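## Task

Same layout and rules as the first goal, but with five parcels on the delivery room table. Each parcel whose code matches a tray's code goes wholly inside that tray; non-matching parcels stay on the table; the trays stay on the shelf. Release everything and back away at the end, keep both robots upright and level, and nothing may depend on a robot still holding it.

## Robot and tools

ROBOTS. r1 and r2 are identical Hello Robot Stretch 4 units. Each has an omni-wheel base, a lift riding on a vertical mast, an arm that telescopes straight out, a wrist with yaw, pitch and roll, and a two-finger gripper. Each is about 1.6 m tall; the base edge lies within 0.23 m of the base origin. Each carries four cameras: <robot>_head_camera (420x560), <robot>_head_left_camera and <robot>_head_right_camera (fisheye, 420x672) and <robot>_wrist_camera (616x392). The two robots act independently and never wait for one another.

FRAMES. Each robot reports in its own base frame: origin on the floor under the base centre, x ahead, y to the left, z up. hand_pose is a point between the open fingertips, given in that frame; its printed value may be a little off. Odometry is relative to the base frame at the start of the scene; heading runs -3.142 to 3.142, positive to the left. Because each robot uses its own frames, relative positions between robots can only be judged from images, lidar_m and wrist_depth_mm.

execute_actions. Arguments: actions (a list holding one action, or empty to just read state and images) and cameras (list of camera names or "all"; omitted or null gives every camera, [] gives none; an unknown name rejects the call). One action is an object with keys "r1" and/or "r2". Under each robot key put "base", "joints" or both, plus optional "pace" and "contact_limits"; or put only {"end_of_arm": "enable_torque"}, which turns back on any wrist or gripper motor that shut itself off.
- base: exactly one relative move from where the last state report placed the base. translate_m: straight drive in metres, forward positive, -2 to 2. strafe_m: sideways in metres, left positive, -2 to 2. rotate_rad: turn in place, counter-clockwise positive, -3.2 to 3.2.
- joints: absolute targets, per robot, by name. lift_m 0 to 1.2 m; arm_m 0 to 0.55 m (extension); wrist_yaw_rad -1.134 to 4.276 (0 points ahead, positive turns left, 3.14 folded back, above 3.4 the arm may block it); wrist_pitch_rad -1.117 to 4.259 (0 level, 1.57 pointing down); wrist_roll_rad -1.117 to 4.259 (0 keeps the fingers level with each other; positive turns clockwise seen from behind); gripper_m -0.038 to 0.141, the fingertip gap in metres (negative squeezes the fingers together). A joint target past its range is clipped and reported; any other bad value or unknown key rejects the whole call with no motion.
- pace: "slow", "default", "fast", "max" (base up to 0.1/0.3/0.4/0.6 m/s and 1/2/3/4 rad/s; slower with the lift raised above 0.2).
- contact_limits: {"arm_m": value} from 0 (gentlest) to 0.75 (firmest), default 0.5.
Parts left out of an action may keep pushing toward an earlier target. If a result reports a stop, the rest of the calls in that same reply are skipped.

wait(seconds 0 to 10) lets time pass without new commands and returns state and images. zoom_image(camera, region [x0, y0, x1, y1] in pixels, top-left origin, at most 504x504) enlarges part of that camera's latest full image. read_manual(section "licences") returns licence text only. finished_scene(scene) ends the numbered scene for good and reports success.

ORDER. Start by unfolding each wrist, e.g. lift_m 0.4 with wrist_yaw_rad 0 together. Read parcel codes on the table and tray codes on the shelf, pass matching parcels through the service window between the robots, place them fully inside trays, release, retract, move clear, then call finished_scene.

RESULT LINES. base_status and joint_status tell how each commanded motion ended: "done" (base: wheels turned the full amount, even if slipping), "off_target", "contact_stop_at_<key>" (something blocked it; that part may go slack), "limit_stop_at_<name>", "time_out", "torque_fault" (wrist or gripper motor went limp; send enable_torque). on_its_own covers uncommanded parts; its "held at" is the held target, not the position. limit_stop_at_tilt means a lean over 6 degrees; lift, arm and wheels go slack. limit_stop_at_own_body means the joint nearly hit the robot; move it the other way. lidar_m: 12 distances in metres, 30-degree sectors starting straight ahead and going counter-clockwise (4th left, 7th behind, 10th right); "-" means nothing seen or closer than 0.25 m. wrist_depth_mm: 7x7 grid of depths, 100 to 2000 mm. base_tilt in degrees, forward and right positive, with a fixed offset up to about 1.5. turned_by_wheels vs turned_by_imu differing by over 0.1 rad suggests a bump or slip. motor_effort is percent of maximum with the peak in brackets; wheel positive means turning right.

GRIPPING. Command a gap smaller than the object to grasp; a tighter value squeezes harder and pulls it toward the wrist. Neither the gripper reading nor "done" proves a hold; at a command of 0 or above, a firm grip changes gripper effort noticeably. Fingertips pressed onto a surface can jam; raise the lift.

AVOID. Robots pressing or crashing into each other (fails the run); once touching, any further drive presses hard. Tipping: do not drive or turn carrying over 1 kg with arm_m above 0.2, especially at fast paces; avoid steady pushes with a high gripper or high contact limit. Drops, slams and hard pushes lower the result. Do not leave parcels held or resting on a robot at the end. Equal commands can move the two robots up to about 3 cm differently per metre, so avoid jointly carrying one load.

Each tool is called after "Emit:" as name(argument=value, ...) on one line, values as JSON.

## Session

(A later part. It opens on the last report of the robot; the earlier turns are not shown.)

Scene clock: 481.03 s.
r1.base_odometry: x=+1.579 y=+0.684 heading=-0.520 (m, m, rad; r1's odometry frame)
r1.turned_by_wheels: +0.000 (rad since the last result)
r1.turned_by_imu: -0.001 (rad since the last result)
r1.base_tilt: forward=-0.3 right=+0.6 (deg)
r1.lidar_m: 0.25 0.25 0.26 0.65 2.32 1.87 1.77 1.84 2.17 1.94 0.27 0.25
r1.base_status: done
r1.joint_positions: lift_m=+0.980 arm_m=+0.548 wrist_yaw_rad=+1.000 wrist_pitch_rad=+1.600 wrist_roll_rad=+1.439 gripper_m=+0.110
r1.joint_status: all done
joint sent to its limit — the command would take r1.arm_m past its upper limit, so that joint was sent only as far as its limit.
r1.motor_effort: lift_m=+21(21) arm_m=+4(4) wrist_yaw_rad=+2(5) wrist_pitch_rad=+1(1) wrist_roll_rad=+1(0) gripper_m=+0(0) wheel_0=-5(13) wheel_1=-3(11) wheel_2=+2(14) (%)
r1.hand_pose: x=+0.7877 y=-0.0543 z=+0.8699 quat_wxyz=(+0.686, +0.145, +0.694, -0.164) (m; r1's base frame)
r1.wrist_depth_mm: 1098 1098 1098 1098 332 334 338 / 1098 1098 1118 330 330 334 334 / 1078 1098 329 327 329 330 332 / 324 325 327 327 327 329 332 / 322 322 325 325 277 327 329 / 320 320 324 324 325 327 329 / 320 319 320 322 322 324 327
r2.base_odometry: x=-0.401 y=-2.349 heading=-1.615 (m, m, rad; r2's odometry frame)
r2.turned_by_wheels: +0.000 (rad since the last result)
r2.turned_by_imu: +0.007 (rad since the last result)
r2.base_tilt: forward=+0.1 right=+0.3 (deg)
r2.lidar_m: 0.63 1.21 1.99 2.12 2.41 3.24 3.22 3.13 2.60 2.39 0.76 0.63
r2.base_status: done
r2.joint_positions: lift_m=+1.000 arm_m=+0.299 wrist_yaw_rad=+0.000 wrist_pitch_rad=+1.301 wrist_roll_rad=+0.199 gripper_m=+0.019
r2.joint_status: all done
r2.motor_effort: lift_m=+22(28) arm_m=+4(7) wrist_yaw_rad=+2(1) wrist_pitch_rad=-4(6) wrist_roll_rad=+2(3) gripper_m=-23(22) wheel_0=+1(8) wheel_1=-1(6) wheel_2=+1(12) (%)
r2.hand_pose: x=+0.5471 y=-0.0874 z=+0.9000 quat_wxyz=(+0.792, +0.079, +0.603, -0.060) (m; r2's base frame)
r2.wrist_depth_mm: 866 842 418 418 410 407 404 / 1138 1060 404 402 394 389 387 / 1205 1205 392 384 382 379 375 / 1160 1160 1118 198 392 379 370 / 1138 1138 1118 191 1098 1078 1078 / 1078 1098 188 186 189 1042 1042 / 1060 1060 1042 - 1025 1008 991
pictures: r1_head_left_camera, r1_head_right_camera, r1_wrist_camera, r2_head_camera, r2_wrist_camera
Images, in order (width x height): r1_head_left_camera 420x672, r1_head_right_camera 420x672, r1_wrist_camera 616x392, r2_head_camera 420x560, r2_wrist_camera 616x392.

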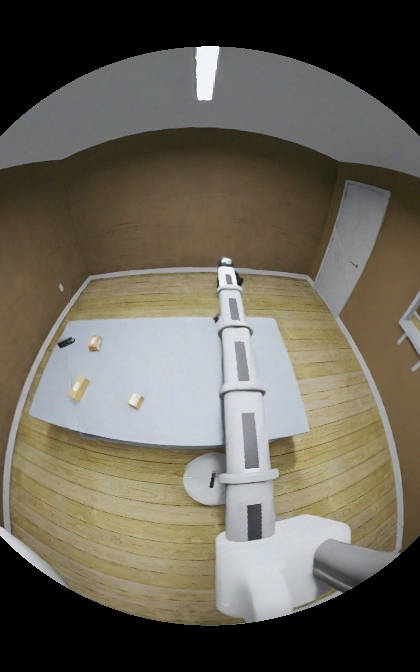

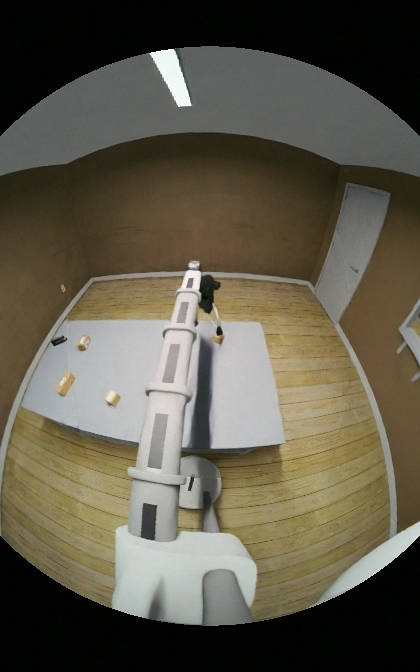

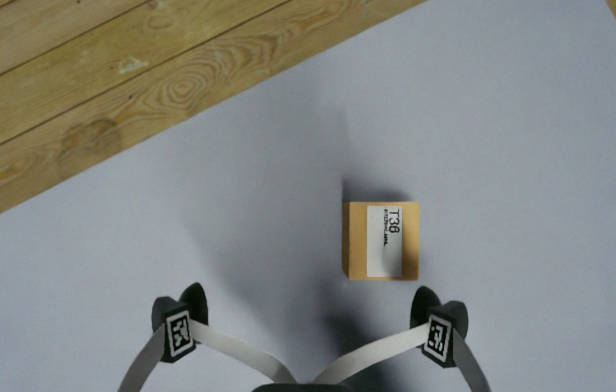

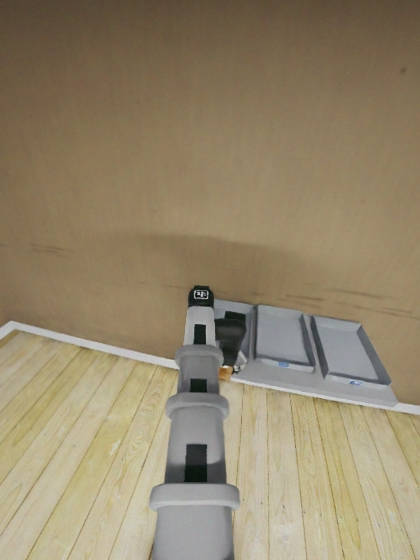

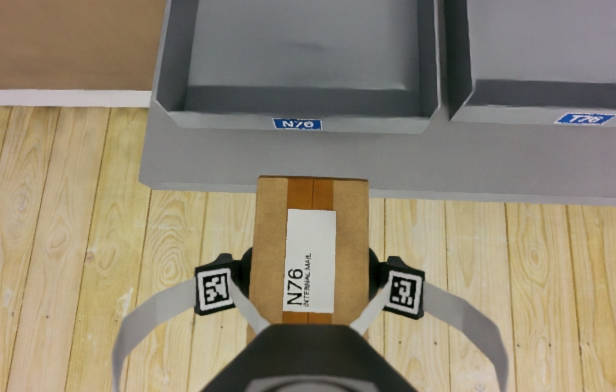

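Emit:
zoom_image(camera="r1_wrist_camera", region=[335, 190, 435, 290])

Region (335, 190, 435, 290) of r1_wrist_camera's 616x392 image, scaled by 5.040.

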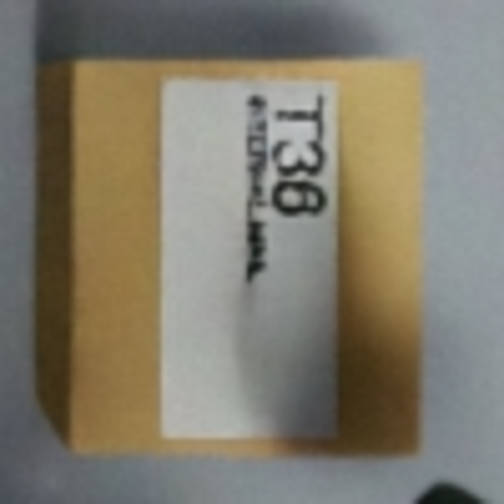

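Emit:
execute_actions(actions=[{"r1": {"base": {"strafe_m": -0.063}, "joints": {"lift_m": 0.96}, "pace": "default"}, "r2": {"base": {"strafe_m": -0.035}, "joints": {"arm_m": 0.546}, "pace": "fast"}}], cameras=["r1_wrist_camera", "r2_wrist_camera"])

Scene clock: 513.17 s.
r1.base_odometry: x=+1.548 y=+0.629 heading=-0.520 (m, m, rad; r1's odometry frame)
r1.turned_by_wheels: +0.000 (rad since the last result)
r1.turned_by_imu: +0.000 (rad since the last result)
r1.base_tilt: forward=-0.3 right=+0.6 (deg)
r1.lidar_m: 0.25 0.25 0.27 0.68 2.37 1.89 1.78 1.85 2.08 1.90 0.31 0.25
r1.base_status: done
r1.joint_positions: lift_m=+0.960 arm_m=+0.548 wrist_yaw_rad=+1.000 wrist_pitch_rad=+1.600 wrist_roll_rad=+1.440 gripper_m=+0.110
r1.joint_status: all done
r1.motor_effort: lift_m=+17(24) arm_m=+4(5) wrist_yaw_rad=+1(2) wrist_pitch_rad=+0(2) wrist_roll_rad=+4(0) gripper_m=-1(2) wheel_0=+2(12) wheel_1=+1(7) wheel_2=+0(1) (%)
r1.hand_pose: x=+0.7878 y=-0.0543 z=+0.8502 quat_wxyz=(+0.686, +0.145, +0.694, -0.164) (m; r1's base frame)
r1.wrist_depth_mm: 1098 1078 1078 1078 314 315 1098 / 1078 1078 1078 310 310 314 315 / 1060 307 307 309 310 312 312 / 304 304 307 307 310 309 310 / 301 303 304 257 306 309 310 / 300 301 303 255 304 307 307 / 298 300 301 303 303 304 307
r2.base_odometry: x=-0.436 y=-2.348 heading=-1.615 (m, m, rad; r2's odometry frame)
r2.turned_by_wheels: +0.000 (rad since the last result)
r2.turned_by_imu: -0.001 (rad since the last result)
r2.base_tilt: forward=+0.1 right=+0.3 (deg)
r2.lidar_m: 0.61 1.21 2.01 2.17 2.43 3.24 3.24 3.07 2.58 2.37 0.73 0.60
r2.base_status: done
r2.joint_positions: lift_m=+1.000 arm_m=+0.545 wrist_yaw_rad=+0.000 wrist_pitch_rad=+1.301 wrist_roll_rad=+0.199 gripper_m=+0.019
r2.joint_status: all done
r2.motor_effort: lift_m=+22(22) arm_m=+5(5) wrist_yaw_rad=+1(2) wrist_pitch_rad=-3(5) wrist_roll_rad=+1(1) gripper_m=-22(25) wheel_0=-2(9) wheel_1=+1(2) wheel_2=+0(1) (%)
r2.hand_pose: x=+0.7930 y=-0.0874 z=+0.9000 quat_wxyz=(+0.792, +0.079, +0.603, -0.060) (m; r2's base frame)
r2.wrist_depth_mm: 477 469 397 394 384 379 375 / 627 609 402 399 397 375 389 / 891 820 389 387 382 355 375 / 1160 1160 375 198 368 349 359 / 1118 1138 364 191 357 342 351 / 1118 366 189 185 189 287 340 / 1060 343 345 - 338 297 329
pictures: r1_wrist_camera, r2_wrist_camera
Images, in order (width x height): r1_wrist_camera 616x392, r2_wrist_camera 616x392.

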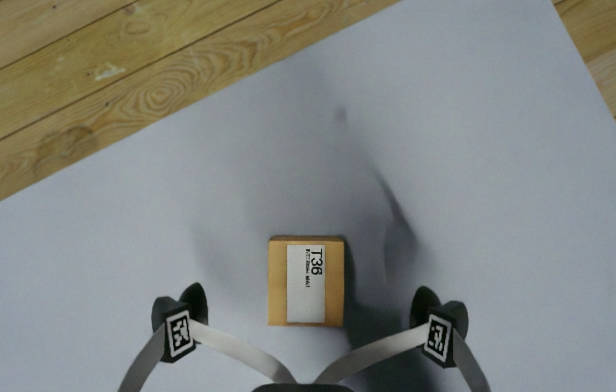

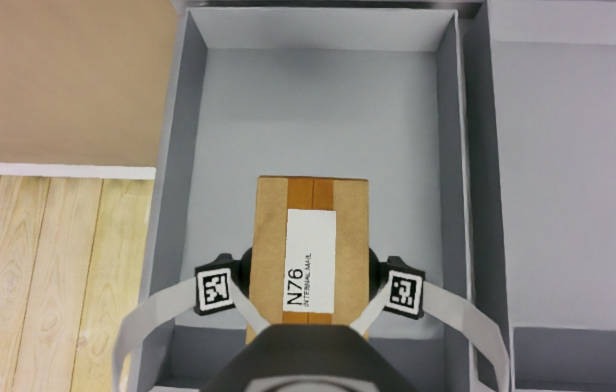

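Emit:
execute_actions(actions=[{"r1": {"joints": {"lift_m": 0.905, "gripper_m": 0.012}, "pace": "fast"}, "r2": {"base": {"translate_m": 0.05}, "joints": {"lift_m": 0.896}, "pace": "default"}}], cameras=["r1_wrist_camera", "r2_wrist_camera"])

Scene clock: 531.40 s.
r1.base_odometry: x=+1.548 y=+0.629 heading=-0.520 (m, m, rad; r1's odometry frame)
r1.turned_by_wheels: +0.000 (rad since the last result)
r1.turned_by_imu: +0.000 (rad since the last result)
r1.base_tilt: forward=-0.3 right=+0.6 (deg)
r1.lidar_m: 0.25 0.25 0.25 0.68 2.39 1.88 1.76 1.82 2.09 1.92 0.28 0.25
r1.base_status: not commanded
r1.joint_positions: lift_m=+0.905 arm_m=+0.548 wrist_yaw_rad=+1.000 wrist_pitch_rad=+1.600 wrist_roll_rad=+1.440 gripper_m=+0.013
r1.joint_status: all done
r1.motor_effort: lift_m=+18(17) arm_m=+5(4) wrist_yaw_rad=+0(2) wrist_pitch_rad=+1(0) wrist_roll_rad=-1(1) gripper_m=-25(26) wheel_0=+1(1) wheel_1=+0(0) wheel_2=+0(0) (%)
r1.hand_pose: x=+0.7878 y=-0.0543 z=+0.7951 quat_wxyz=(+0.686, +0.145, +0.694, -0.164) (m; r1's base frame)
r1.wrist_depth_mm: 1008 1025 1025 256 257 259 259 / 1025 1025 254 256 256 256 258 / 1008 252 253 253 254 255 257 / 249 251 252 252 253 254 255 / 248 249 249 190 252 253 254 / 246 247 248 189 213 252 252 / 245 246 198 188 185 250 251
r2.base_odometry: x=-0.438 y=-2.397 heading=-1.615 (m, m, rad; r2's odometry frame)
r2.turned_by_wheels: +0.000 (rad since the last result)
r2.turned_by_imu: +0.000 (rad since the last result)
r2.base_tilt: forward=+0.0 right=+0.3 (deg)
r2.lidar_m: 0.54 1.15 1.89 2.16 2.45 3.29 3.27 3.10 2.57 2.27 0.67 0.56
r2.base_status: done
r2.joint_positions: lift_m=+0.896 arm_m=+0.545 wrist_yaw_rad=+0.000 wrist_pitch_rad=+1.301 wrist_roll_rad=+0.199 gripper_m=+0.019
r2.joint_status: all done
r2.motor_effort: lift_m=+17(21) arm_m=+4(5) wrist_yaw_rad=+1(0) wrist_pitch_rad=-3(4) wrist_roll_rad=+1(1) gripper_m=-23(24) wheel_0=+1(8) wheel_1=+2(4) wheel_2=+0(10) (%)
r2.hand_pose: x=+0.7930 y=-0.0874 z=+0.7964 quat_wxyz=(+0.792, +0.079, +0.603, -0.060) (m; r2's base frame)
r2.wrist_depth_mm: 402 293 298 294 291 276 241 / 525 277 293 287 285 278 233 / 759 262 282 278 274 271 226 / 1078 249 272 198 265 262 219 / 1042 250 263 191 255 252 209 / 1025 223 188 185 190 229 207 / 976 245 249 - 242 237 198
pictures: r1_wrist_camera, r2_wrist_camera
Images, in order (width x height): r1_wrist_camera 616x392, r2_wrist_camera 616x392.

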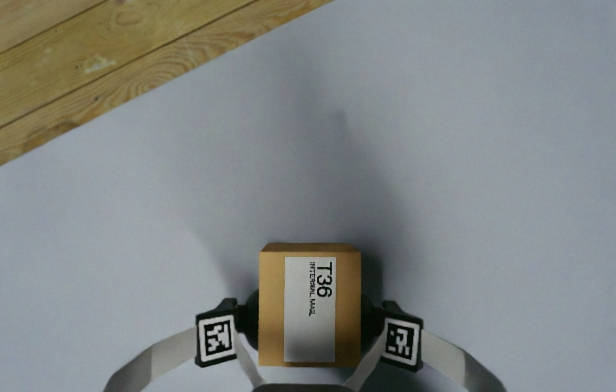

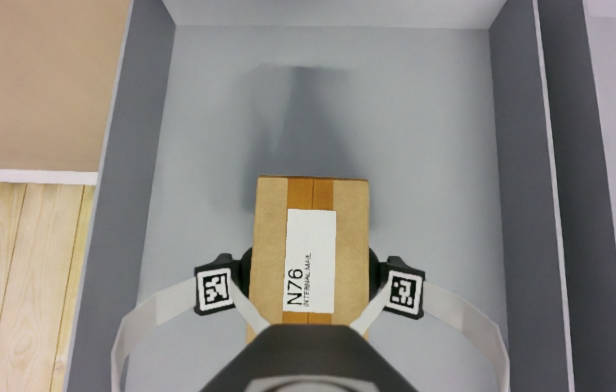

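Emit:
execute_actions(actions=[{"r1": {"base": {"translate_m": -0.10}, "joints": {"lift_m": 1.0}, "pace": "default"}, "r2": {"joints": {"lift_m": 0.891, "gripper_m": 0.075}, "pace": "default"}}], cameras=["r2_wrist_camera"])

Scene clock: 560.17 s.
r1.base_odometry: x=+1.461 y=+0.679 heading=-0.520 (m, m, rad; r1's odometry frame)
r1.turned_by_wheels: +0.000 (rad since the last result)
r1.turned_by_imu: +0.000 (rad since the last result)
r1.base_tilt: forward=-0.3 right=+0.6 (deg)
r1.lidar_m: 0.26 0.27 0.40 1.03 2.37 1.77 1.67 1.73 2.08 1.93 0.46 0.28
r1.base_status: done
r1.joint_positions: lift_m=+1.000 arm_m=+0.548 wrist_yaw_rad=+1.000 wrist_pitch_rad=+1.600 wrist_roll_rad=+1.440 gripper_m=+0.013
r1.joint_status: all done
r1.motor_effort: lift_m=+25(23) arm_m=+4(4) wrist_yaw_rad=+2(2) wrist_pitch_rad=+2(1) wrist_roll_rad=+2(2) gripper_m=-22(23) wheel_0=-1(7) wheel_1=-1(7) wheel_2=-2(10) (%)
r1.hand_pose: x=+0.7878 y=-0.0543 z=+0.8895 quat_wxyz=(+0.686, +0.145, +0.694, -0.164) (m; r1's base frame)
r1.wrist_depth_mm: 1098 1138 349 351 355 357 1138 / 347 345 347 351 351 353 1118 / 343 347 347 349 351 351 351 / 343 345 343 347 347 349 351 / 342 342 343 190 345 349 349 / 340 342 342 189 213 345 347 / 338 338 198 188 184 345 347
r2.base_odometry: x=-0.438 y=-2.397 heading=-1.615 (m, m, rad; r2's odometry frame)
r2.turned_by_wheels: +0.000 (rad since the last result)
r2.turned_by_imu: -0.001 (rad since the last result)
r2.base_tilt: forward=+0.0 right=+0.3 (deg)
r2.lidar_m: 0.57 1.17 1.92 2.14 2.45 3.29 3.27 3.07 2.59 2.26 0.66 0.56
r2.base_status: not commanded
r2.joint_positions: lift_m=+0.891 arm_m=+0.545 wrist_yaw_rad=+0.000 wrist_pitch_rad=+1.301 wrist_roll_rad=+0.199 gripper_m=+0.075
r2.joint_status: all done
r2.motor_effort: lift_m=+17(17) arm_m=+4(4) wrist_yaw_rad=+1(2) wrist_pitch_rad=-4(3) wrist_roll_rad=+1(1) gripper_m=-3(22) wheel_0=+1(1) wheel_1=+2(2) wheel_2=+0(1) (%)
r2.hand_pose: x=+0.7930 y=-0.0874 z=+0.7914 quat_wxyz=(+0.792, +0.079, +0.603, -0.060) (m; r2's base frame)
r2.wrist_depth_mm: 402 283 294 289 286 277 234 / 530 276 286 283 279 274 228 / 750 262 276 272 271 265 221 / 1078 249 266 213 260 257 211 / 1025 251 255 206 251 249 209 / 991 237 204 200 200 241 200 / 976 232 242 - 237 232 198
pictures: r2_wrist_camera
Images, in order (width x height): r2_wrist_camera 616x392.

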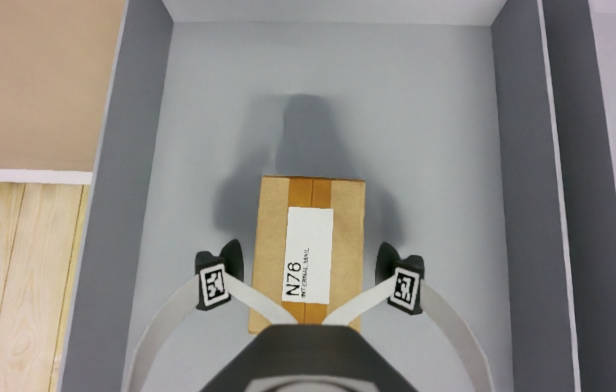

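Emit:
execute_actions(actions=[{"r1": {"joints": {"lift_m": 1.075}, "pace": "max"}, "r2": {"joints": {"lift_m": 0.97}, "pace": "max"}}], cameras=[])

Emit:
execute_actions(actions=[{"r1": {"base": {"strafe_m": -1.6}, "joints": {"wrist_roll_rad": 2.21}, "pace": "max"}, "r2": {"base": {"translate_m": -1.75}, "joints": {"arm_m": 0.1, "wrist_roll_rad": 0.0, "gripper_m": 0.11}, "pace": "max"}}], cameras=["r1_wrist_camera", "r1_head_camera", "r2_head_camera"])

Scene clock: 622.83 s.
r1.base_odometry: x=+1.461 y=+0.679 heading=-0.520 (m, m, rad; r1's odometry frame)
r1.turned_by_wheels: +0.000 (rad since the last result)
r1.turned_by_imu: +0.000 (rad since the last result)
r1.base_tilt: forward=-0.3 right=+0.6 (deg)
r1.lidar_m: 0.27 0.29 0.41 1.02 2.37 1.79 1.68 1.73 2.10 1.94 0.43 0.27
r1.base_status: not commanded
r1.joint_positions: lift_m=+1.075 arm_m=+0.548 wrist_yaw_rad=+1.000 wrist_pitch_rad=+1.600 wrist_roll_rad=+1.440 gripper_m=+0.013
r1.joint_status: all done
r1.motor_effort: lift_m=+24(32) arm_m=+4(4) wrist_yaw_rad=+1(2) wrist_pitch_rad=+1(1) wrist_roll_rad=+2(3) gripper_m=-23(23) wheel_0=-1(1) wheel_1=-1(1) wheel_2=-2(2) (%)
r1.hand_pose: x=+0.7878 y=-0.0543 z=+0.9646 quat_wxyz=(+0.686, +0.145, +0.694, -0.164) (m; r1's base frame)
r1.wrist_depth_mm: 1182 1182 1205 430 433 1229 1229 / 1160 424 424 427 427 430 1205 / 421 421 424 424 427 427 1205 / 415 418 418 421 424 424 1182 / 415 415 421 190 421 421 427 / 413 415 415 189 213 421 421 / 410 410 198 188 184 418 421
r2.base_odometry: x=-0.438 y=-2.397 heading=-1.615 (m, m, rad; r2's odometry frame)
r2.turned_by_wheels: +0.000 (rad since the last result)
r2.turned_by_imu: +0.000 (rad since the last result)
r2.base_tilt: forward=+0.0 right=+0.3 (deg)
r2.lidar_m: 0.56 1.17 1.90 2.13 2.44 3.29 3.25 3.07 2.60 2.23 0.69 0.57
r2.base_status: not commanded
r2.joint_positions: lift_m=+0.970 arm_m=+0.545 wrist_yaw_rad=+0.000 wrist_pitch_rad=+1.301 wrist_roll_rad=+0.199 gripper_m=+0.075
r2.joint_status: all done
r2.motor_effort: lift_m=+22(27) arm_m=+4(4) wrist_yaw_rad=+2(0) wrist_pitch_rad=-3(3) wrist_roll_rad=+2(2) gripper_m=-1(3) wheel_0=+1(1) wheel_1=+1(2) wheel_2=+0(0) (%)
r2.hand_pose: x=+0.7931 y=-0.0874 z=+0.8700 quat_wxyz=(+0.792, +0.079, +0.602, -0.060) (m; r2's base frame)
r2.wrist_depth_mm: 399 397 357 355 347 342 334 / 521 512 366 366 357 325 353 / 750 676 357 355 351 322 343 / 1138 1060 347 343 340 314 332 / 1098 1098 334 285 329 309 322 / 1078 1060 322 276 314 285 309 / 1042 324 317 - 309 279 298
pictures: none
No camera images: the call's "cameras" was empty. Leave "cameras" out to get every camera's image.

Scene clock: 629.07 s.
r1.base_odometry: x=+0.666 y=-0.709 heading=-0.521 (m, m, rad; r1's odometry frame)
r1.turned_by_wheels: +0.000 (rad since the last result)
r1.turned_by_imu: +0.004 (rad since the last result)
r1.base_tilt: forward=-0.2 right=+0.6 (deg)
r1.lidar_m: 1.03 3.19 1.25 1.27 2.39 1.71 1.62 0.59 0.41 0.36 0.40 0.51
r1.base_status: done
r1.joint_positions: lift_m=+1.075 arm_m=+0.548 wrist_yaw_rad=+1.000 wrist_pitch_rad=+1.600 wrist_roll_rad=+2.210 gripper_m=+0.013
r1.joint_status: all done
r1.motor_effort: lift_m=+24(24) arm_m=+4(4) wrist_yaw_rad=+0(1) wrist_pitch_rad=+2(1) wrist_roll_rad=+3(5) gripper_m=-23(28) wheel_0=+0(11) wheel_1=-1(10) wheel_2=+0(2) (%)
r1.hand_pose: x=+0.7878 y=-0.0543 z=+0.9646 quat_wxyz=(+0.582, +0.392, +0.581, -0.412) (m; r1's base frame)
r1.wrist_depth_mm: 1118 854 691 580 296 296 298 / 1182 1182 1060 820 683 569 296 / 1182 1160 1182 1205 1008 798 661 / 1160 1160 1182 1182 1205 1182 976 / 1160 1160 1160 190 1205 1160 1182 / 1160 1138 1160 189 213 1182 976 / 1160 1138 198 188 185 946 946
r2.base_odometry: x=-0.361 y=-0.649 heading=-1.615 (m, m, rad; r2's odometry frame)
r2.turned_by_wheels: +0.000 (rad since the last result)
r2.turned_by_imu: -0.007 (rad since the last result)
r2.base_tilt: forward=+0.0 right=+0.3 (deg)
r2.lidar_m: 2.27 3.02 2.51 2.44 1.87 1.46 1.45 1.76 2.22 2.19 2.48 2.28
r2.base_status: done
r2.joint_positions: lift_m=+0.970 arm_m=+0.101 wrist_yaw_rad=+0.000 wrist_pitch_rad=+1.301 wrist_roll_rad=+0.000 gripper_m=+0.110
r2.joint_status: all done
r2.motor_effort: lift_m=+22(22) arm_m=-5(5) wrist_yaw_rad=+2(0) wrist_pitch_rad=-3(3) wrist_roll_rad=-2(4) gripper_m=-2(6) wheel_0=-1(6) wheel_1=+0(5) wheel_2=+1(9) (%)
r2.hand_pose: x=+0.3486 y=-0.0874 z=+0.8700 quat_wxyz=(+0.796, +0.000, +0.606, +0.000) (m; r2's base frame)
r2.wrist_depth_mm: 1229 1205 1229 1229 1255 1229 1255 / 1205 1205 1205 1182 1182 1182 1205 / 1160 1138 1138 1118 1138 1160 1138 / 1098 1118 1118 1098 1098 1118 1118 / 1078 1078 1078 1060 1078 1078 1078 / 1042 1025 1025 1042 1025 1025 1025 / 1008 991 1025 - 1008 991 1008
pictures: r1_head_camera, r1_wrist_camera, r2_head_camera
Images, in order (width x height): r1_head_camera 420x560, r1_wrist_camera 616x392, r2_head_camera 420x560.

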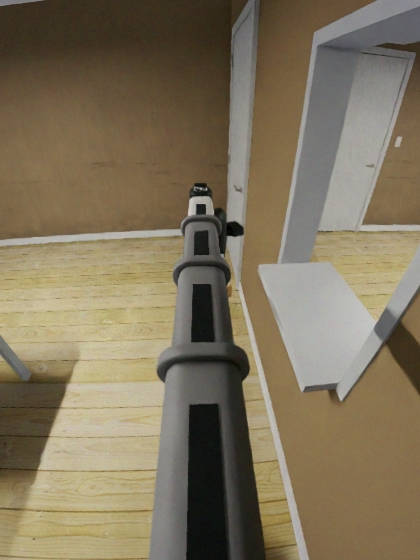

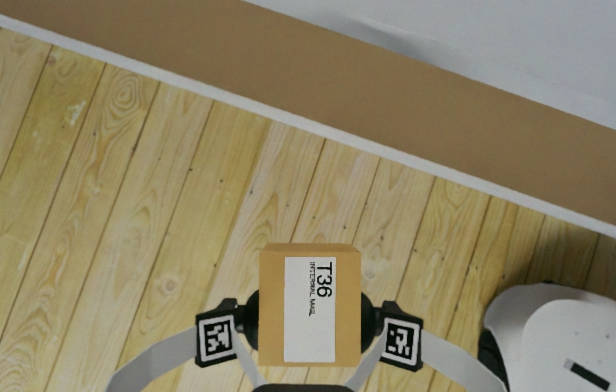

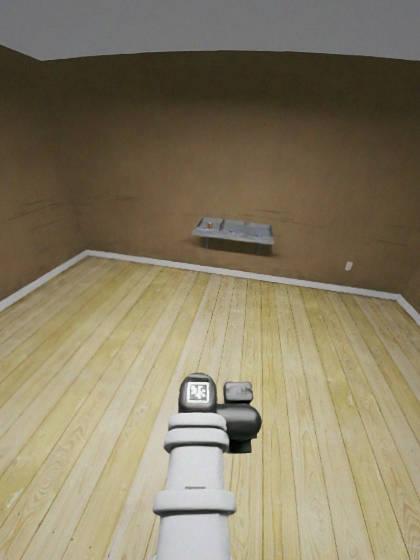

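Emit:
execute_actions(actions=[{"r1": {"base": {"rotate_rad": -0.377}, "joints": {"wrist_roll_rad": 2.18, "lift_m": 1.058}, "pace": "slow"}, "r2": {"base": {"rotate_rad": 2.893}, "joints": {"lift_m": 0.4}, "pace": "max"}}], cameras=["r1_wrist_camera", "r2_head_camera"])

Scene clock: 645.77 s.
r1.base_odometry: x=+0.666 y=-0.709 heading=-0.897 (m, m, rad; r1's odometry frame)
r1.turned_by_wheels: -0.377 (rad since the last result)
r1.turned_by_imu: -0.371 (rad since the last result)
r1.base_tilt: forward=-0.3 right=+0.7 (deg)
r1.lidar_m: 0.49 3.09 1.55 1.27 2.54 2.11 1.67 1.12 0.52 0.38 0.37 0.42
r1.base_status: done
r1.joint_positions: lift_m=+1.058 arm_m=+0.548 wrist_yaw_rad=+1.000 wrist_pitch_rad=+1.600 wrist_roll_rad=+2.180 gripper_m=+0.013
r1.joint_status: all done
r1.motor_effort: lift_m=+17(22) arm_m=+4(4) wrist_yaw_rad=+1(0) wrist_pitch_rad=+1(0) wrist_roll_rad=+0(10) gripper_m=-24(25) wheel_0=+3(6) wheel_1=+1(7) wheel_2=+0(6) (%)
r1.hand_pose: x=+0.7878 y=-0.0543 z=+0.9481 quat_wxyz=(+0.588, +0.383, +0.587, -0.404) (m; r1's base frame)
r1.wrist_depth_mm: 273 276 276 277 277 278 278 / 272 272 272 274 276 277 276 / 268 268 271 272 272 274 274 / 265 268 268 270 270 271 272 / 263 264 266 190 267 270 270 / 262 262 263 189 213 266 267 / 259 260 198 188 185 264 264
r2.base_odometry: x=-0.361 y=-0.649 heading=+1.278 (m, m, rad; r2's odometry frame)
r2.turned_by_wheels: +2.893 (rad since the last result)
r2.turned_by_imu: +2.913 (rad since the last result)
r2.base_tilt: forward=+0.1 right=+0.3 (deg)
r2.lidar_m: 1.43 1.58 2.11 2.21 2.29 2.92 2.72 2.35 2.66 2.47 2.31 1.64
r2.base_status: done
r2.joint_positions: lift_m=+0.400 arm_m=+0.101 wrist_yaw_rad=+0.000 wrist_pitch_rad=+1.301 wrist_roll_rad=+0.001 gripper_m=+0.110
r2.joint_status: all done
r2.motor_effort: lift_m=+18(23) arm_m=-4(5) wrist_yaw_rad=+1(2) wrist_pitch_rad=-2(2) wrist_roll_rad=-2(1) gripper_m=-2(1) wheel_0=-2(4) wheel_1=-2(5) wheel_2=-1(14) (%)
r2.hand_pose: x=+0.3488 y=-0.0874 z=+0.3004 quat_wxyz=(+0.796, +0.000, +0.605, +0.000) (m; r2's base frame)
r2.wrist_depth_mm: 603 609 609 603 609 609 603 / 580 580 585 585 585 585 585 / 559 554 559 559 564 569 559 / 544 544 544 544 539 544 544 / 525 525 521 525 525 525 525 / 504 504 500 508 500 508 508 / 488 492 496 - 496 488 492
pictures: r1_wrist_camera, r2_head_camera
Images, in order (width x height): r1_wrist_camera 616x392, r2_head_camera 420x560.

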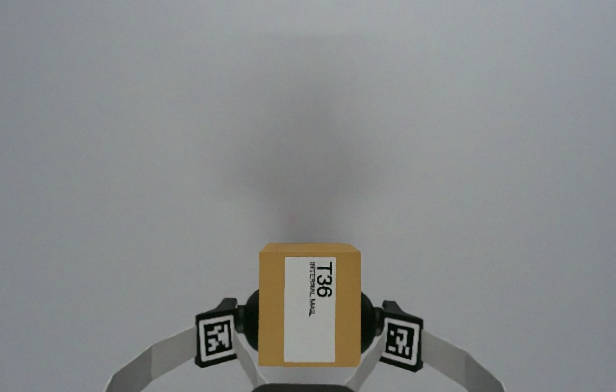

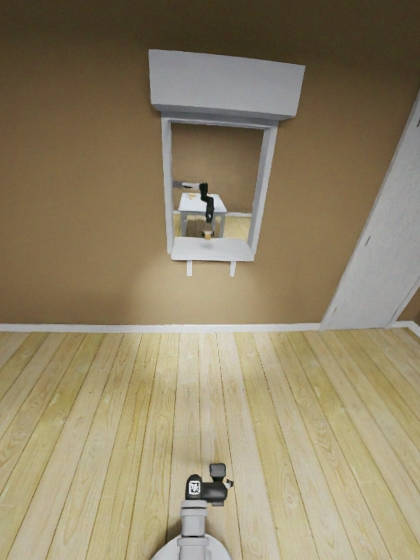

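Emit:
execute_actions(actions=[{"r1": {"joints": {"lift_m": 1.043, "gripper_m": 0.085}}, "r2": {"base": {"strafe_m": 0.093}, "pace": "max"}}], cameras=["r1_wrist_camera"])

Emit:
execute_actions(actions=[{"r1": {"joints": {"lift_m": 1.11}, "pace": "max"}}], cameras=["r1_wrist_camera", "r2_head_camera"])

Scene clock: 664.53 s.
r1.base_odometry: x=+0.666 y=-0.709 heading=-0.897 (m, m, rad; r1's odometry frame)
r1.turned_by_wheels: +0.000 (rad since the last result)
r1.turned_by_imu: +0.000 (rad since the last result)
r1.base_tilt: forward=-0.3 right=+0.6 (deg)
r1.lidar_m: 0.48 3.09 1.58 1.26 2.55 2.11 1.65 1.10 0.52 0.38 0.39 0.42
r1.base_status: not commanded
r1.joint_positions: lift_m=+1.043 arm_m=+0.548 wrist_yaw_rad=+1.000 wrist_pitch_rad=+1.600 wrist_roll_rad=+2.180 gripper_m=+0.085
r1.joint_status: all done
r1.motor_effort: lift_m=+17(21) arm_m=+4(4) wrist_yaw_rad=+1(1) wrist_pitch_rad=+2(1) wrist_roll_rad=-1(1) gripper_m=-1(23) wheel_0=+2(3) wheel_1=+1(2) wheel_2=+0(0) (%)
r1.hand_pose: x=+0.7878 y=-0.0543 z=+0.9331 quat_wxyz=(+0.588, +0.383, +0.587, -0.404) (m; r1's base frame)
r1.wrist_depth_mm: 258 259 259 262 262 262 264 / 256 257 258 259 259 260 262 / 254 254 256 256 256 258 258 / 252 251 254 254 255 256 256 / 249 251 251 202 252 254 255 / 247 248 248 201 250 251 252 / 245 246 246 200 247 249 250
r2.base_odometry: x=-0.450 y=-0.622 heading=+1.278 (m, m, rad; r2's odometry frame)
r2.turned_by_wheels: +0.000 (rad since the last result)
r2.turned_by_imu: +0.000 (rad since the last result)
r2.base_tilt: forward=+0.0 right=+0.4 (deg)
r2.lidar_m: 1.41 1.59 2.11 2.10 2.19 2.91 2.74 2.38 2.75 2.54 2.28 1.55
r2.base_status: done
r2.joint_positions: lift_m=+0.400 arm_m=+0.101 wrist_yaw_rad=+0.000 wrist_pitch_rad=+1.301 wrist_roll_rad=+0.001 gripper_m=+0.110
r2.joint_status: not commanded
r2.motor_effort: lift_m=+18(18) arm_m=-5(5) wrist_yaw_rad=+0(0) wrist_pitch_rad=-1(1) wrist_roll_rad=+0(2) gripper_m=-1(1) wheel_0=+1(11) wheel_1=-2(14) wheel_2=+0(1) (%)
r2.hand_pose: x=+0.3488 y=-0.0874 z=+0.3004 quat_wxyz=(+0.796, +0.000, +0.605, +0.000) (m; r2's base frame)
r2.wrist_depth_mm: 603 603 603 603 609 603 609 / 585 580 574 580 585 585 585 / 559 564 559 559 564 564 559 / 544 544 544 539 544 544 544 / 525 525 521 530 521 525 530 / 508 504 504 508 500 508 508 / 492 488 496 - 496 492 496
pictures: r1_wrist_camera
Images, in order (width x height): r1_wrist_camera 616x392.

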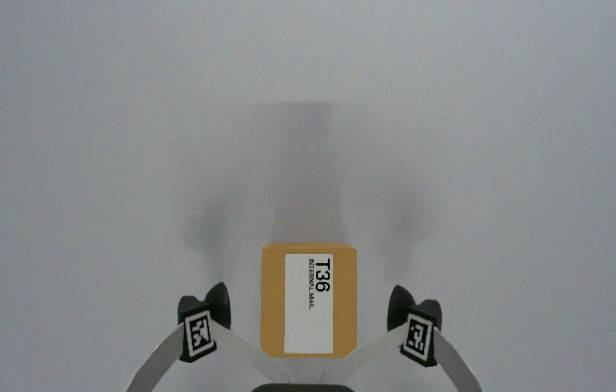

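Scene clock: 665.33 s.
r1.base_odometry: x=+0.666 y=-0.709 heading=-0.897 (m, m, rad; r1's odometry frame)
r1.turned_by_wheels: +0.000 (rad since the last result)
r1.turned_by_imu: +0.000 (rad since the last result)
r1.base_tilt: forward=-0.3 right=+0.6 (deg)
r1.lidar_m: 0.48 2.70 1.58 1.23 2.53 2.11 1.63 1.14 0.52 0.38 0.38 0.41
r1.base_status: not commanded
r1.joint_positions: lift_m=+1.110 arm_m=+0.548 wrist_yaw_rad=+1.000 wrist_pitch_rad=+1.600 wrist_roll_rad=+2.180 gripper_m=+0.085
r1.joint_status: all done
r1.motor_effort: lift_m=+23(30) arm_m=+4(4) wrist_yaw_rad=+1(2) wrist_pitch_rad=+1(1) wrist_roll_rad=-1(1) gripper_m=-1(2) wheel_0=+3(3) wheel_1=+1(1) wheel_2=+0(0) (%)
r1.hand_pose: x=+0.7878 y=-0.0543 z=+0.9997 quat_wxyz=(+0.588, +0.383, +0.587, -0.404) (m; r1's base frame)
r1.wrist_depth_mm: 327 327 329 329 329 332 334 / 324 322 327 327 327 329 330 / 320 324 322 324 325 325 325 / 315 317 320 320 320 322 324 / 314 317 317 277 319 320 320 / 312 314 314 267 317 319 319 / 310 310 310 312 312 315 317
r2.base_odometry: x=-0.450 y=-0.622 heading=+1.278 (m, m, rad; r2's odometry frame)
r2.turned_by_wheels: +0.000 (rad since the last result)
r2.turned_by_imu: +0.000 (rad since the last result)
r2.base_tilt: forward=+0.0 right=+0.3 (deg)
r2.lidar_m: 1.42 1.60 2.11 2.10 2.19 2.89 2.73 2.33 2.73 2.56 2.32 1.55
r2.base_status: not commanded
r2.joint_positions: lift_m=+0.400 arm_m=+0.101 wrist_yaw_rad=+0.000 wrist_pitch_rad=+1.301 wrist_roll_rad=+0.001 gripper_m=+0.110
r2.joint_status: not commanded
r2.motor_effort: lift_m=+18(18) arm_m=-4(5) wrist_yaw_rad=+1(2) wrist_pitch_rad=-2(2) wrist_roll_rad=-2(2) gripper_m=+0(1) wheel_0=+1(1) wheel_1=-2(2) wheel_2=+0(0) (%)
r2.hand_pose: x=+0.3488 y=-0.0874 z=+0.3004 quat_wxyz=(+0.796, +0.000, +0.605, +0.000) (m; r2's base frame)
r2.wrist_depth_mm: 603 603 603 603 603 603 609 / 580 580 585 585 580 585 585 / 564 559 564 564 564 569 564 / 544 539 544 544 544 544 549 / 521 525 525 525 525 525 525 / 504 508 500 512 504 504 508 / 492 488 496 - 500 492 496
pictures: r1_wrist_camera, r2_head_camera
Images, in order (width x height): r1_wrist_camera 616x392, r2_head_camera 420x560.

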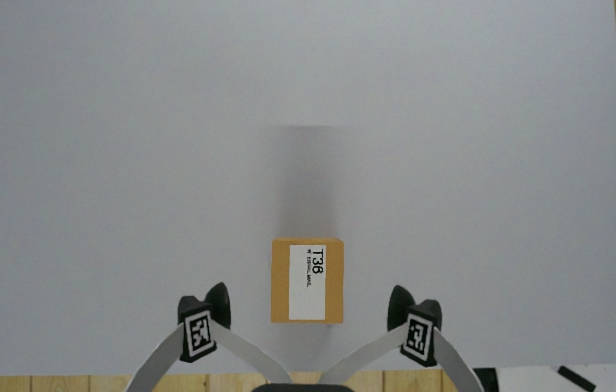

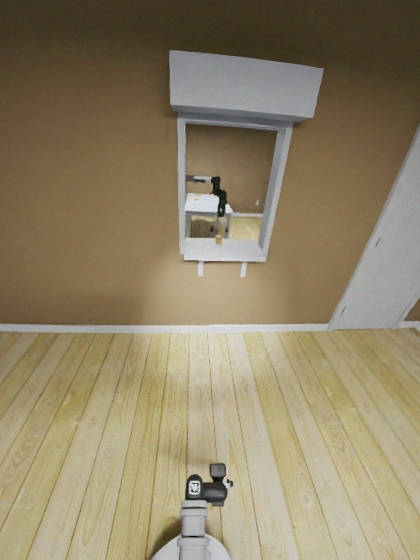

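Emit:
execute_actions(actions=[{"r1": {"base": {"rotate_rad": 0.404}, "joints": {"wrist_roll_rad": 0.0, "wrist_yaw_rad": 0.0, "gripper_m": 0.11}, "pace": "default"}, "r2": {"base": {"translate_m": 0.94}, "joints": {"arm_m": 0.15, "lift_m": 1.09}, "pace": "max"}}], cameras=["r2_wrist_camera", "r2_head_camera"])

Scene clock: 680.07 s.
r1.base_odometry: x=+0.666 y=-0.709 heading=-0.493 (m, m, rad; r1's odometry frame)
r1.turned_by_wheels: +0.404 (rad since the last result)
r1.turned_by_imu: +0.397 (rad since the last result)
r1.base_tilt: forward=-0.3 right=+0.6 (deg)
r1.lidar_m: 1.54 3.20 1.26 1.33 2.32 1.69 1.63 0.58 0.42 0.38 0.38 0.51
r1.base_status: done
r1.joint_positions: lift_m=+1.110 arm_m=+0.548 wrist_yaw_rad=+0.000 wrist_pitch_rad=+1.600 wrist_roll_rad=+0.000 gripper_m=+0.110
r1.joint_status: all done
r1.motor_effort: lift_m=+23(23) arm_m=+4(4) wrist_yaw_rad=+1(5) wrist_pitch_rad=+1(2) wrist_roll_rad=+0(10) gripper_m=+0(4) wheel_0=-2(8) wheel_1=-1(7) wheel_2=+0(8) (%)
r1.hand_pose: x=+0.7104 y=-0.0874 z=+0.9997 quat_wxyz=(+0.697, +0.000, +0.717, +0.000) (m; r1's base frame)
r1.wrist_depth_mm: 1229 1255 1229 1229 1205 707 314 / 1255 1255 1205 1205 1205 715 315 / 1229 1205 1255 1229 1205 707 314 / 1229 1229 1205 1205 1205 715 312 / 1229 1205 1229 1229 1205 715 314 / 1205 1255 1205 1229 1205 668 312 / 1229 1229 1229 1229 1118 615 314
r2.base_odometry: x=-0.179 y=+0.278 heading=+1.278 (m, m, rad; r2's odometry frame)
r2.turned_by_wheels: +0.000 (rad since the last result)
r2.turned_by_imu: +0.002 (rad since the last result)
r2.base_tilt: forward=+0.0 right=+0.3 (deg)
r2.lidar_m: 0.49 0.64 0.83 2.11 2.22 2.97 3.73 3.80 2.69 2.54 0.92 0.54
r2.base_status: done
r2.joint_positions: lift_m=+1.090 arm_m=+0.149 wrist_yaw_rad=+0.000 wrist_pitch_rad=+1.301 wrist_roll_rad=+0.000 gripper_m=+0.110
r2.joint_status: all done
r2.motor_effort: lift_m=+22(29) arm_m=+4(4) wrist_yaw_rad=+1(3) wrist_pitch_rad=-2(3) wrist_roll_rad=-1(2) gripper_m=-3(2) wheel_0=-1(7) wheel_1=-1(8) wheel_2=+2(14) (%)
r2.hand_pose: x=+0.3971 y=-0.0874 z=+0.9900 quat_wxyz=(+0.796, +0.000, +0.605, +0.000) (m; r2's base frame)
r2.wrist_depth_mm: 366 368 366 368 368 368 368 / 466 353 353 353 355 355 355 / 640 353 359 366 373 377 377 / 1042 1060 1078 1078 1138 1160 1138 / 1182 1182 1182 1160 1182 1182 1182 / 1138 1160 1118 1160 1138 1138 1160 / 1118 1098 1118 - 1138 1098 1118
pictures: r2_head_camera, r2_wrist_camera
Images, in order (width x height): r2_head_camera 420x560, r2_wrist_camera 616x392.

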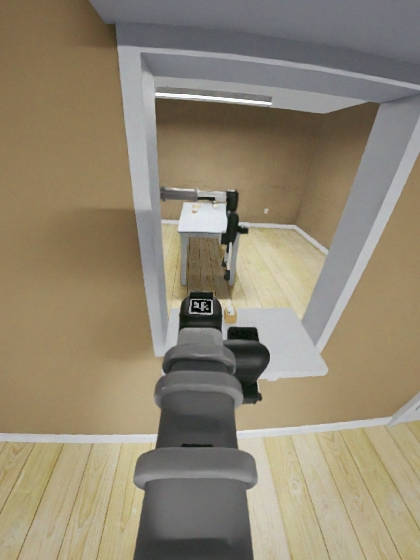

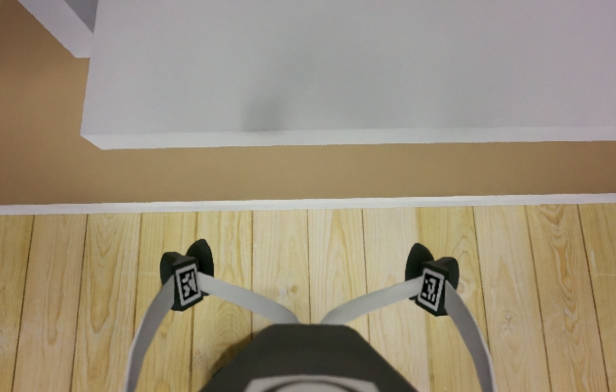

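Emit:
execute_actions(actions=[{"r1": {"base": {"strafe_m": 0.3}, "joints": {"arm_m": 0.4, "lift_m": 1.03}, "pace": "max"}, "r2": {"base": {"translate_m": 0.04}, "joints": {"arm_m": 0.5, "lift_m": 1.072}, "pace": "max"}}], cameras=["r2_wrist_camera"])

Scene clock: 707.30 s.
r1.base_odometry: x=+0.808 y=-0.445 heading=-0.493 (m, m, rad; r1's odometry frame)
r1.turned_by_wheels: +0.000 (rad since the last result)
r1.turned_by_imu: -0.001 (rad since the last result)
r1.base_tilt: forward=-0.3 right=+0.6 (deg)
r1.lidar_m: 2.63 1.29 0.96 1.36 2.35 1.71 1.63 1.02 0.70 0.68 0.71 0.83
r1.base_status: done
r1.joint_positions: lift_m=+1.030 arm_m=+0.401 wrist_yaw_rad=+0.000 wrist_pitch_rad=+1.600 wrist_roll_rad=+0.000 gripper_m=+0.110
r1.joint_status: all done
r1.motor_effort: lift_m=+19(21) arm_m=-4(4) wrist_yaw_rad=+1(0) wrist_pitch_rad=+0(3) wrist_roll_rad=+1(0) gripper_m=-1(4) wheel_0=-1(11) wheel_1=+1(10) wheel_2=+0(1) (%)
r1.hand_pose: x=+0.5632 y=-0.0874 z=+0.9200 quat_wxyz=(+0.697, +0.000, +0.717, +0.000) (m; r1's base frame)
r1.wrist_depth_mm: 1182 1160 1138 1138 1138 1138 931 / 1138 1138 1138 1138 1118 1138 931 / 1138 1138 1160 1118 1118 1118 931 / 1160 1160 1160 1160 1138 1138 917 / 1160 1160 1118 1118 1138 1138 931 / 1160 1138 1138 1138 1138 1138 946 / 1160 1138 1042 946 1138 1118 931
r2.base_odometry: x=-0.167 y=+0.316 heading=+1.278 (m, m, rad; r2's odometry frame)
r2.turned_by_wheels: +0.000 (rad since the last result)
r2.turned_by_imu: +0.000 (rad since the last result)
r2.base_tilt: forward=+0.0 right=+0.3 (deg)
r2.lidar_m: 0.45 0.57 0.80 1.97 2.25 2.96 3.73 3.82 2.67 2.56 0.89 0.49
r2.base_status: done
r2.joint_positions: lift_m=+1.072 arm_m=+0.499 wrist_yaw_rad=+0.000 wrist_pitch_rad=+1.301 wrist_roll_rad=+0.000 gripper_m=+0.110
r2.joint_status: all done
r2.motor_effort: lift_m=+18(16) arm_m=+5(7) wrist_yaw_rad=+1(2) wrist_pitch_rad=-3(5) wrist_roll_rad=-1(1) gripper_m=-1(1) wheel_0=+1(7) wheel_1=+2(12) wheel_2=+1(7) (%)
r2.hand_pose: x=+0.7471 y=-0.0874 z=+0.9724 quat_wxyz=(+0.796, +0.000, +0.605, +0.000) (m; r2's base frame)
r2.wrist_depth_mm: 1118 1118 1366 1336 1336 1336 1336 / 1060 1060 1281 1308 1281 1308 1308 / 1255 1255 1255 1255 1255 1255 1255 / 312 310 310 310 310 312 312 / 300 300 301 301 252 300 301 / 290 289 286 289 289 290 291 / 281 279 283 - 283 279 282
pictures: r2_wrist_camera
Images, in order (width x height): r2_wrist_camera 616x392.

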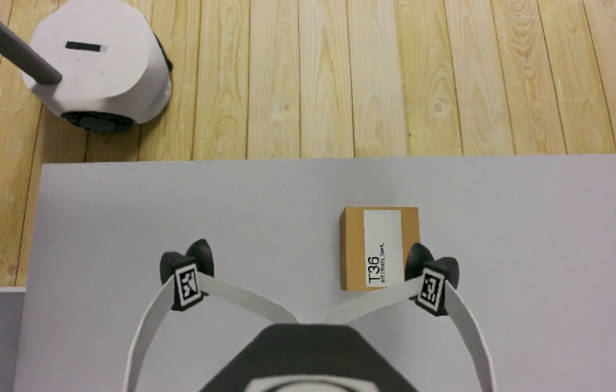

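Emit:
execute_actions(actions=[{"r1": {"base": {"strafe_m": 0.15}, "pace": "max"}, "r2": {"base": {"strafe_m": -0.046}, "joints": {"arm_m": 0.51, "wrist_roll_rad": -0.02}, "pace": "fast"}}], cameras=["r2_wrist_camera"])

Emit:
execute_actions(actions=[{"r1": {"base": {"strafe_m": 0.25}, "pace": "max"}, "r2": {"joints": {"lift_m": 1.024, "gripper_m": 0.012}, "pace": "fast"}}], cameras=["r2_wrist_camera"])

Scene clock: 720.93 s.
r1.base_odometry: x=+0.879 y=-0.313 heading=-0.493 (m, m, rad; r1's odometry frame)
r1.turned_by_wheels: +0.000 (rad since the last result)
r1.turned_by_imu: -0.001 (rad since the last result)
r1.base_tilt: forward=-0.3 right=+0.6 (deg)
r1.lidar_m: 3.07 1.11 0.84 1.32 2.39 1.69 1.63 1.23 0.88 0.82 0.83 1.05
r1.base_status: done
r1.joint_positions: lift_m=+1.030 arm_m=+0.401 wrist_yaw_rad=+0.000 wrist_pitch_rad=+1.600 wrist_roll_rad=+0.000 gripper_m=+0.110
r1.joint_status: not commanded
r1.motor_effort: lift_m=+19(19) arm_m=-4(4) wrist_yaw_rad=+1(1) wrist_pitch_rad=+0(1) wrist_roll_rad=-1(1) gripper_m=-3(1) wheel_0=+1(10) wheel_1=+0(10) wheel_2=+0(0) (%)
r1.hand_pose: x=+0.5632 y=-0.0874 z=+0.9200 quat_wxyz=(+0.697, +0.000, +0.717, +0.000) (m; r1's base frame)
r1.wrist_depth_mm: 1160 1138 1138 1138 1138 1118 1118 / 1160 1138 1160 1138 1138 1138 1118 / 1138 1160 1160 1138 1138 1118 1118 / 1138 1138 1138 1160 1138 1138 1118 / 1160 1138 1138 1160 1138 1118 1118 / 1160 1138 1118 1160 1138 1118 1118 / 1160 1138 1042 960 1118 1138 1138
r2.base_odometry: x=-0.123 y=+0.303 heading=+1.279 (m, m, rad; r2's odometry frame)
r2.turned_by_wheels: +0.000 (rad since the last result)
r2.turned_by_imu: +0.000 (rad since the last result)
r2.base_tilt: forward=+0.0 right=+0.3 (deg)
r2.lidar_m: 0.45 0.49 0.80 1.97 2.28 3.02 3.78 3.81 2.62 2.51 0.89 0.50
r2.base_status: done
r2.joint_positions: lift_m=+1.072 arm_m=+0.509 wrist_yaw_rad=+0.000 wrist_pitch_rad=+1.301 wrist_roll_rad=-0.019 gripper_m=+0.110
r2.joint_status: all done
r2.motor_effort: lift_m=+18(18) arm_m=+4(3) wrist_yaw_rad=+2(0) wrist_pitch_rad=-1(2) wrist_roll_rad=-2(4) gripper_m=+1(3) wheel_0=+2(12) wheel_1=+2(10) wheel_2=+0(4) (%)
r2.hand_pose: x=+0.7571 y=-0.0874 z=+0.9724 quat_wxyz=(+0.796, -0.008, +0.605, +0.006) (m; r2's base frame)
r2.wrist_depth_mm: 1078 1138 1336 1366 1366 1366 1366 / 1281 1255 1308 1308 1281 1308 1281 / 1255 1255 1255 1229 1255 1281 1281 / 307 307 309 309 310 310 312 / 298 298 298 251 300 301 301 / 289 287 286 245 287 290 293 / 279 279 283 - 283 281 283
pictures: r2_wrist_camera
Images, in order (width x height): r2_wrist_camera 616x392.

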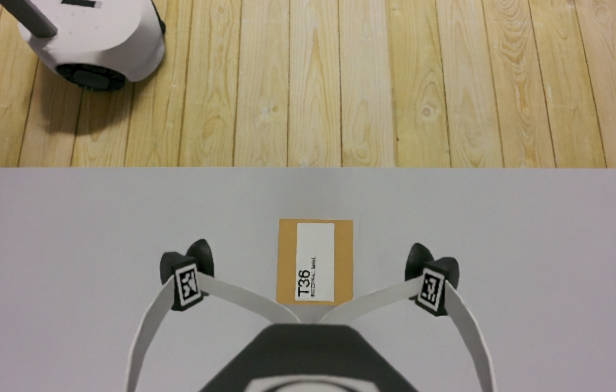

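Scene clock: 722.93 s.
r1.base_odometry: x=+0.997 y=-0.093 heading=-0.494 (m, m, rad; r1's odometry frame)
r1.turned_by_wheels: +0.000 (rad since the last result)
r1.turned_by_imu: -0.001 (rad since the last result)
r1.base_tilt: forward=-0.3 right=+0.7 (deg)
r1.lidar_m: 3.07 0.75 0.61 1.34 2.37 1.68 1.63 1.54 1.15 1.05 1.06 1.38
r1.base_status: done
r1.joint_positions: lift_m=+1.030 arm_m=+0.401 wrist_yaw_rad=+0.000 wrist_pitch_rad=+1.600 wrist_roll_rad=+0.000 gripper_m=+0.110
r1.joint_status: not commanded
r1.motor_effort: lift_m=+19(19) arm_m=-4(4) wrist_yaw_rad=+1(1) wrist_pitch_rad=+0(1) wrist_roll_rad=+0(0) gripper_m=+0(3) wheel_0=-2(12) wheel_1=-1(10) wheel_2=+0(0) (%)
r1.hand_pose: x=+0.5632 y=-0.0874 z=+0.9200 quat_wxyz=(+0.697, +0.000, +0.717, +0.000) (m; r1's base frame)
r1.wrist_depth_mm: 1060 1138 1160 1138 1138 1118 1118 / 1160 1138 1138 1138 1138 1118 1138 / 1160 1160 1160 1138 1118 1118 1118 / 1118 1160 1160 1160 1118 1138 1118 / 1160 1138 1138 1118 1138 1098 1118 / 1160 1138 1160 1118 1138 1118 1138 / 1160 1160 1042 960 1118 1138 1138
r2.base_odometry: x=-0.123 y=+0.303 heading=+1.279 (m, m, rad; r2's odometry frame)
r2.turned_by_wheels: +0.000 (rad since the last result)
r2.turned_by_imu: +0.000 (rad since the last result)
r2.base_tilt: forward=+0.1 right=+0.4 (deg)
r2.lidar_m: 0.46 0.49 0.82 1.96 2.29 3.05 3.79 3.77 2.64 2.52 0.89 0.51
r2.base_status: not commanded
r2.joint_positions: lift_m=+1.024 arm_m=+0.509 wrist_yaw_rad=+0.000 wrist_pitch_rad=+1.301 wrist_roll_rad=-0.019 gripper_m=+0.012
r2.joint_status: all done
r2.motor_effort: lift_m=+17(14) arm_m=+4(5) wrist_yaw_rad=+2(1) wrist_pitch_rad=-4(2) wrist_roll_rad=-2(2) gripper_m=-21(23) wheel_0=+2(2) wheel_1=+2(2) wheel_2=+0(0) (%)
r2.hand_pose: x=+0.7571 y=-0.0874 z=+0.9244 quat_wxyz=(+0.796, -0.008, +0.605, +0.006) (m; r2's base frame)
r2.wrist_depth_mm: 1281 1281 1281 1281 1308 1308 1308 / 1229 1255 1255 1255 1255 1255 1229 / 1182 1205 1205 1229 1205 1205 1229 / 260 259 262 262 262 263 263 / 251 252 252 193 253 254 254 / 243 242 191 187 188 246 247 / 236 235 238 - 239 237 238
pictures: r2_wrist_camera
Images, in order (width x height): r2_wrist_camera 616x392.

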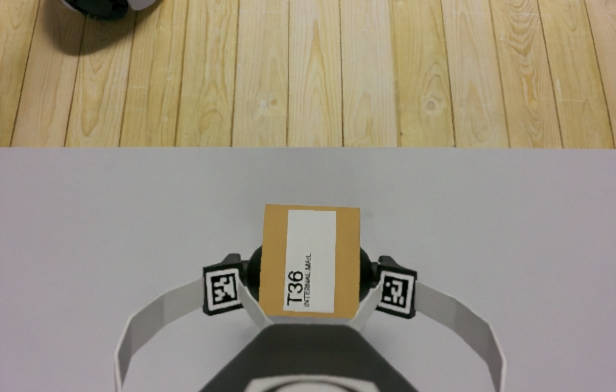

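Emit:
execute_actions(actions=[{"r1": {"base": {"strafe_m": 0.75}, "pace": "max"}, "r2": {"base": {"translate_m": -0.73}, "joints": {"lift_m": 1.06, "arm_m": 0.1}, "pace": "max"}}], cameras=["r1_head_camera"])

Scene clock: 746.13 s.
r1.base_odometry: x=+1.353 y=+0.568 heading=-0.494 (m, m, rad; r1's odometry frame)
r1.turned_by_wheels: +0.000 (rad since the last result)
r1.turned_by_imu: -0.002 (rad since the last result)
r1.base_tilt: forward=-0.3 right=+0.6 (deg)
r1.lidar_m: 0.31 0.34 0.48 1.32 2.38 1.70 1.62 1.70 1.91 1.77 1.77 0.33
r1.base_status: done
r1.joint_positions: lift_m=+1.030 arm_m=+0.401 wrist_yaw_rad=+0.000 wrist_pitch_rad=+1.600 wrist_roll_rad=+0.000 gripper_m=+0.110
r1.joint_status: not commanded
r1.motor_effort: lift_m=+19(19) arm_m=-4(4) wrist_yaw_rad=+1(1) wrist_pitch_rad=+1(0) wrist_roll_rad=-1(0) gripper_m=+0(1) wheel_0=-2(12) wheel_1=-1(10) wheel_2=+0(0) (%)
r1.hand_pose: x=+0.5632 y=-0.0874 z=+0.9200 quat_wxyz=(+0.697, +0.000, +0.717, +0.000) (m; r1's base frame)
r1.wrist_depth_mm: 382 379 379 379 377 1138 1138 / 382 379 377 377 375 1118 1118 / 384 379 379 377 375 1138 1138 / 382 382 377 379 375 1138 1118 / 382 379 377 377 373 1118 1138 / 379 379 377 375 375 1118 1118 / 377 379 375 373 373 1118 1118
r2.base_odometry: x=-0.334 y=-0.396 heading=+1.279 (m, m, rad; r2's odometry frame)
r2.turned_by_wheels: +0.000 (rad since the last result)
r2.turned_by_imu: -0.003 (rad since the last result)
r2.base_tilt: forward=+0.0 right=+0.3 (deg)
r2.lidar_m: 1.18 1.35 1.76 2.18 2.24 2.98 2.99 3.06 2.69 2.51 1.96 1.26
r2.base_status: done
r2.joint_positions: lift_m=+1.060 arm_m=+0.101 wrist_yaw_rad=+0.000 wrist_pitch_rad=+1.301 wrist_roll_rad=-0.019 gripper_m=+0.012
r2.joint_status: all done
r2.motor_effort: lift_m=+23(23) arm_m=-4(9) wrist_yaw_rad=+2(0) wrist_pitch_rad=-4(4) wrist_roll_rad=-1(2) gripper_m=-22(21) wheel_0=+0(6) wheel_1=+1(1) wheel_2=+0(10) (%)
r2.hand_pose: x=+0.3485 y=-0.0874 z=+0.9600 quat_wxyz=(+0.796, -0.008, +0.606, +0.006) (m; r2's base frame)
r2.wrist_depth_mm: 1308 1336 1308 1308 1308 1336 1308 / 1281 1308 1281 1281 1255 1308 1308 / 1229 1229 1229 1229 1255 1229 1255 / 1205 1205 1205 1205 1205 1205 1229 / 1138 1160 1138 193 1160 1160 1160 / 1118 1118 191 188 188 1118 1138 / 1078 1078 1098 - 1098 1098 1098
pictures: r1_head_camera
Images, in order (width x height): r1_head_camera 420x560.

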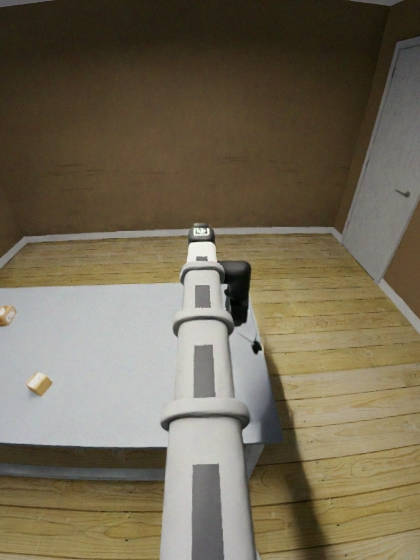

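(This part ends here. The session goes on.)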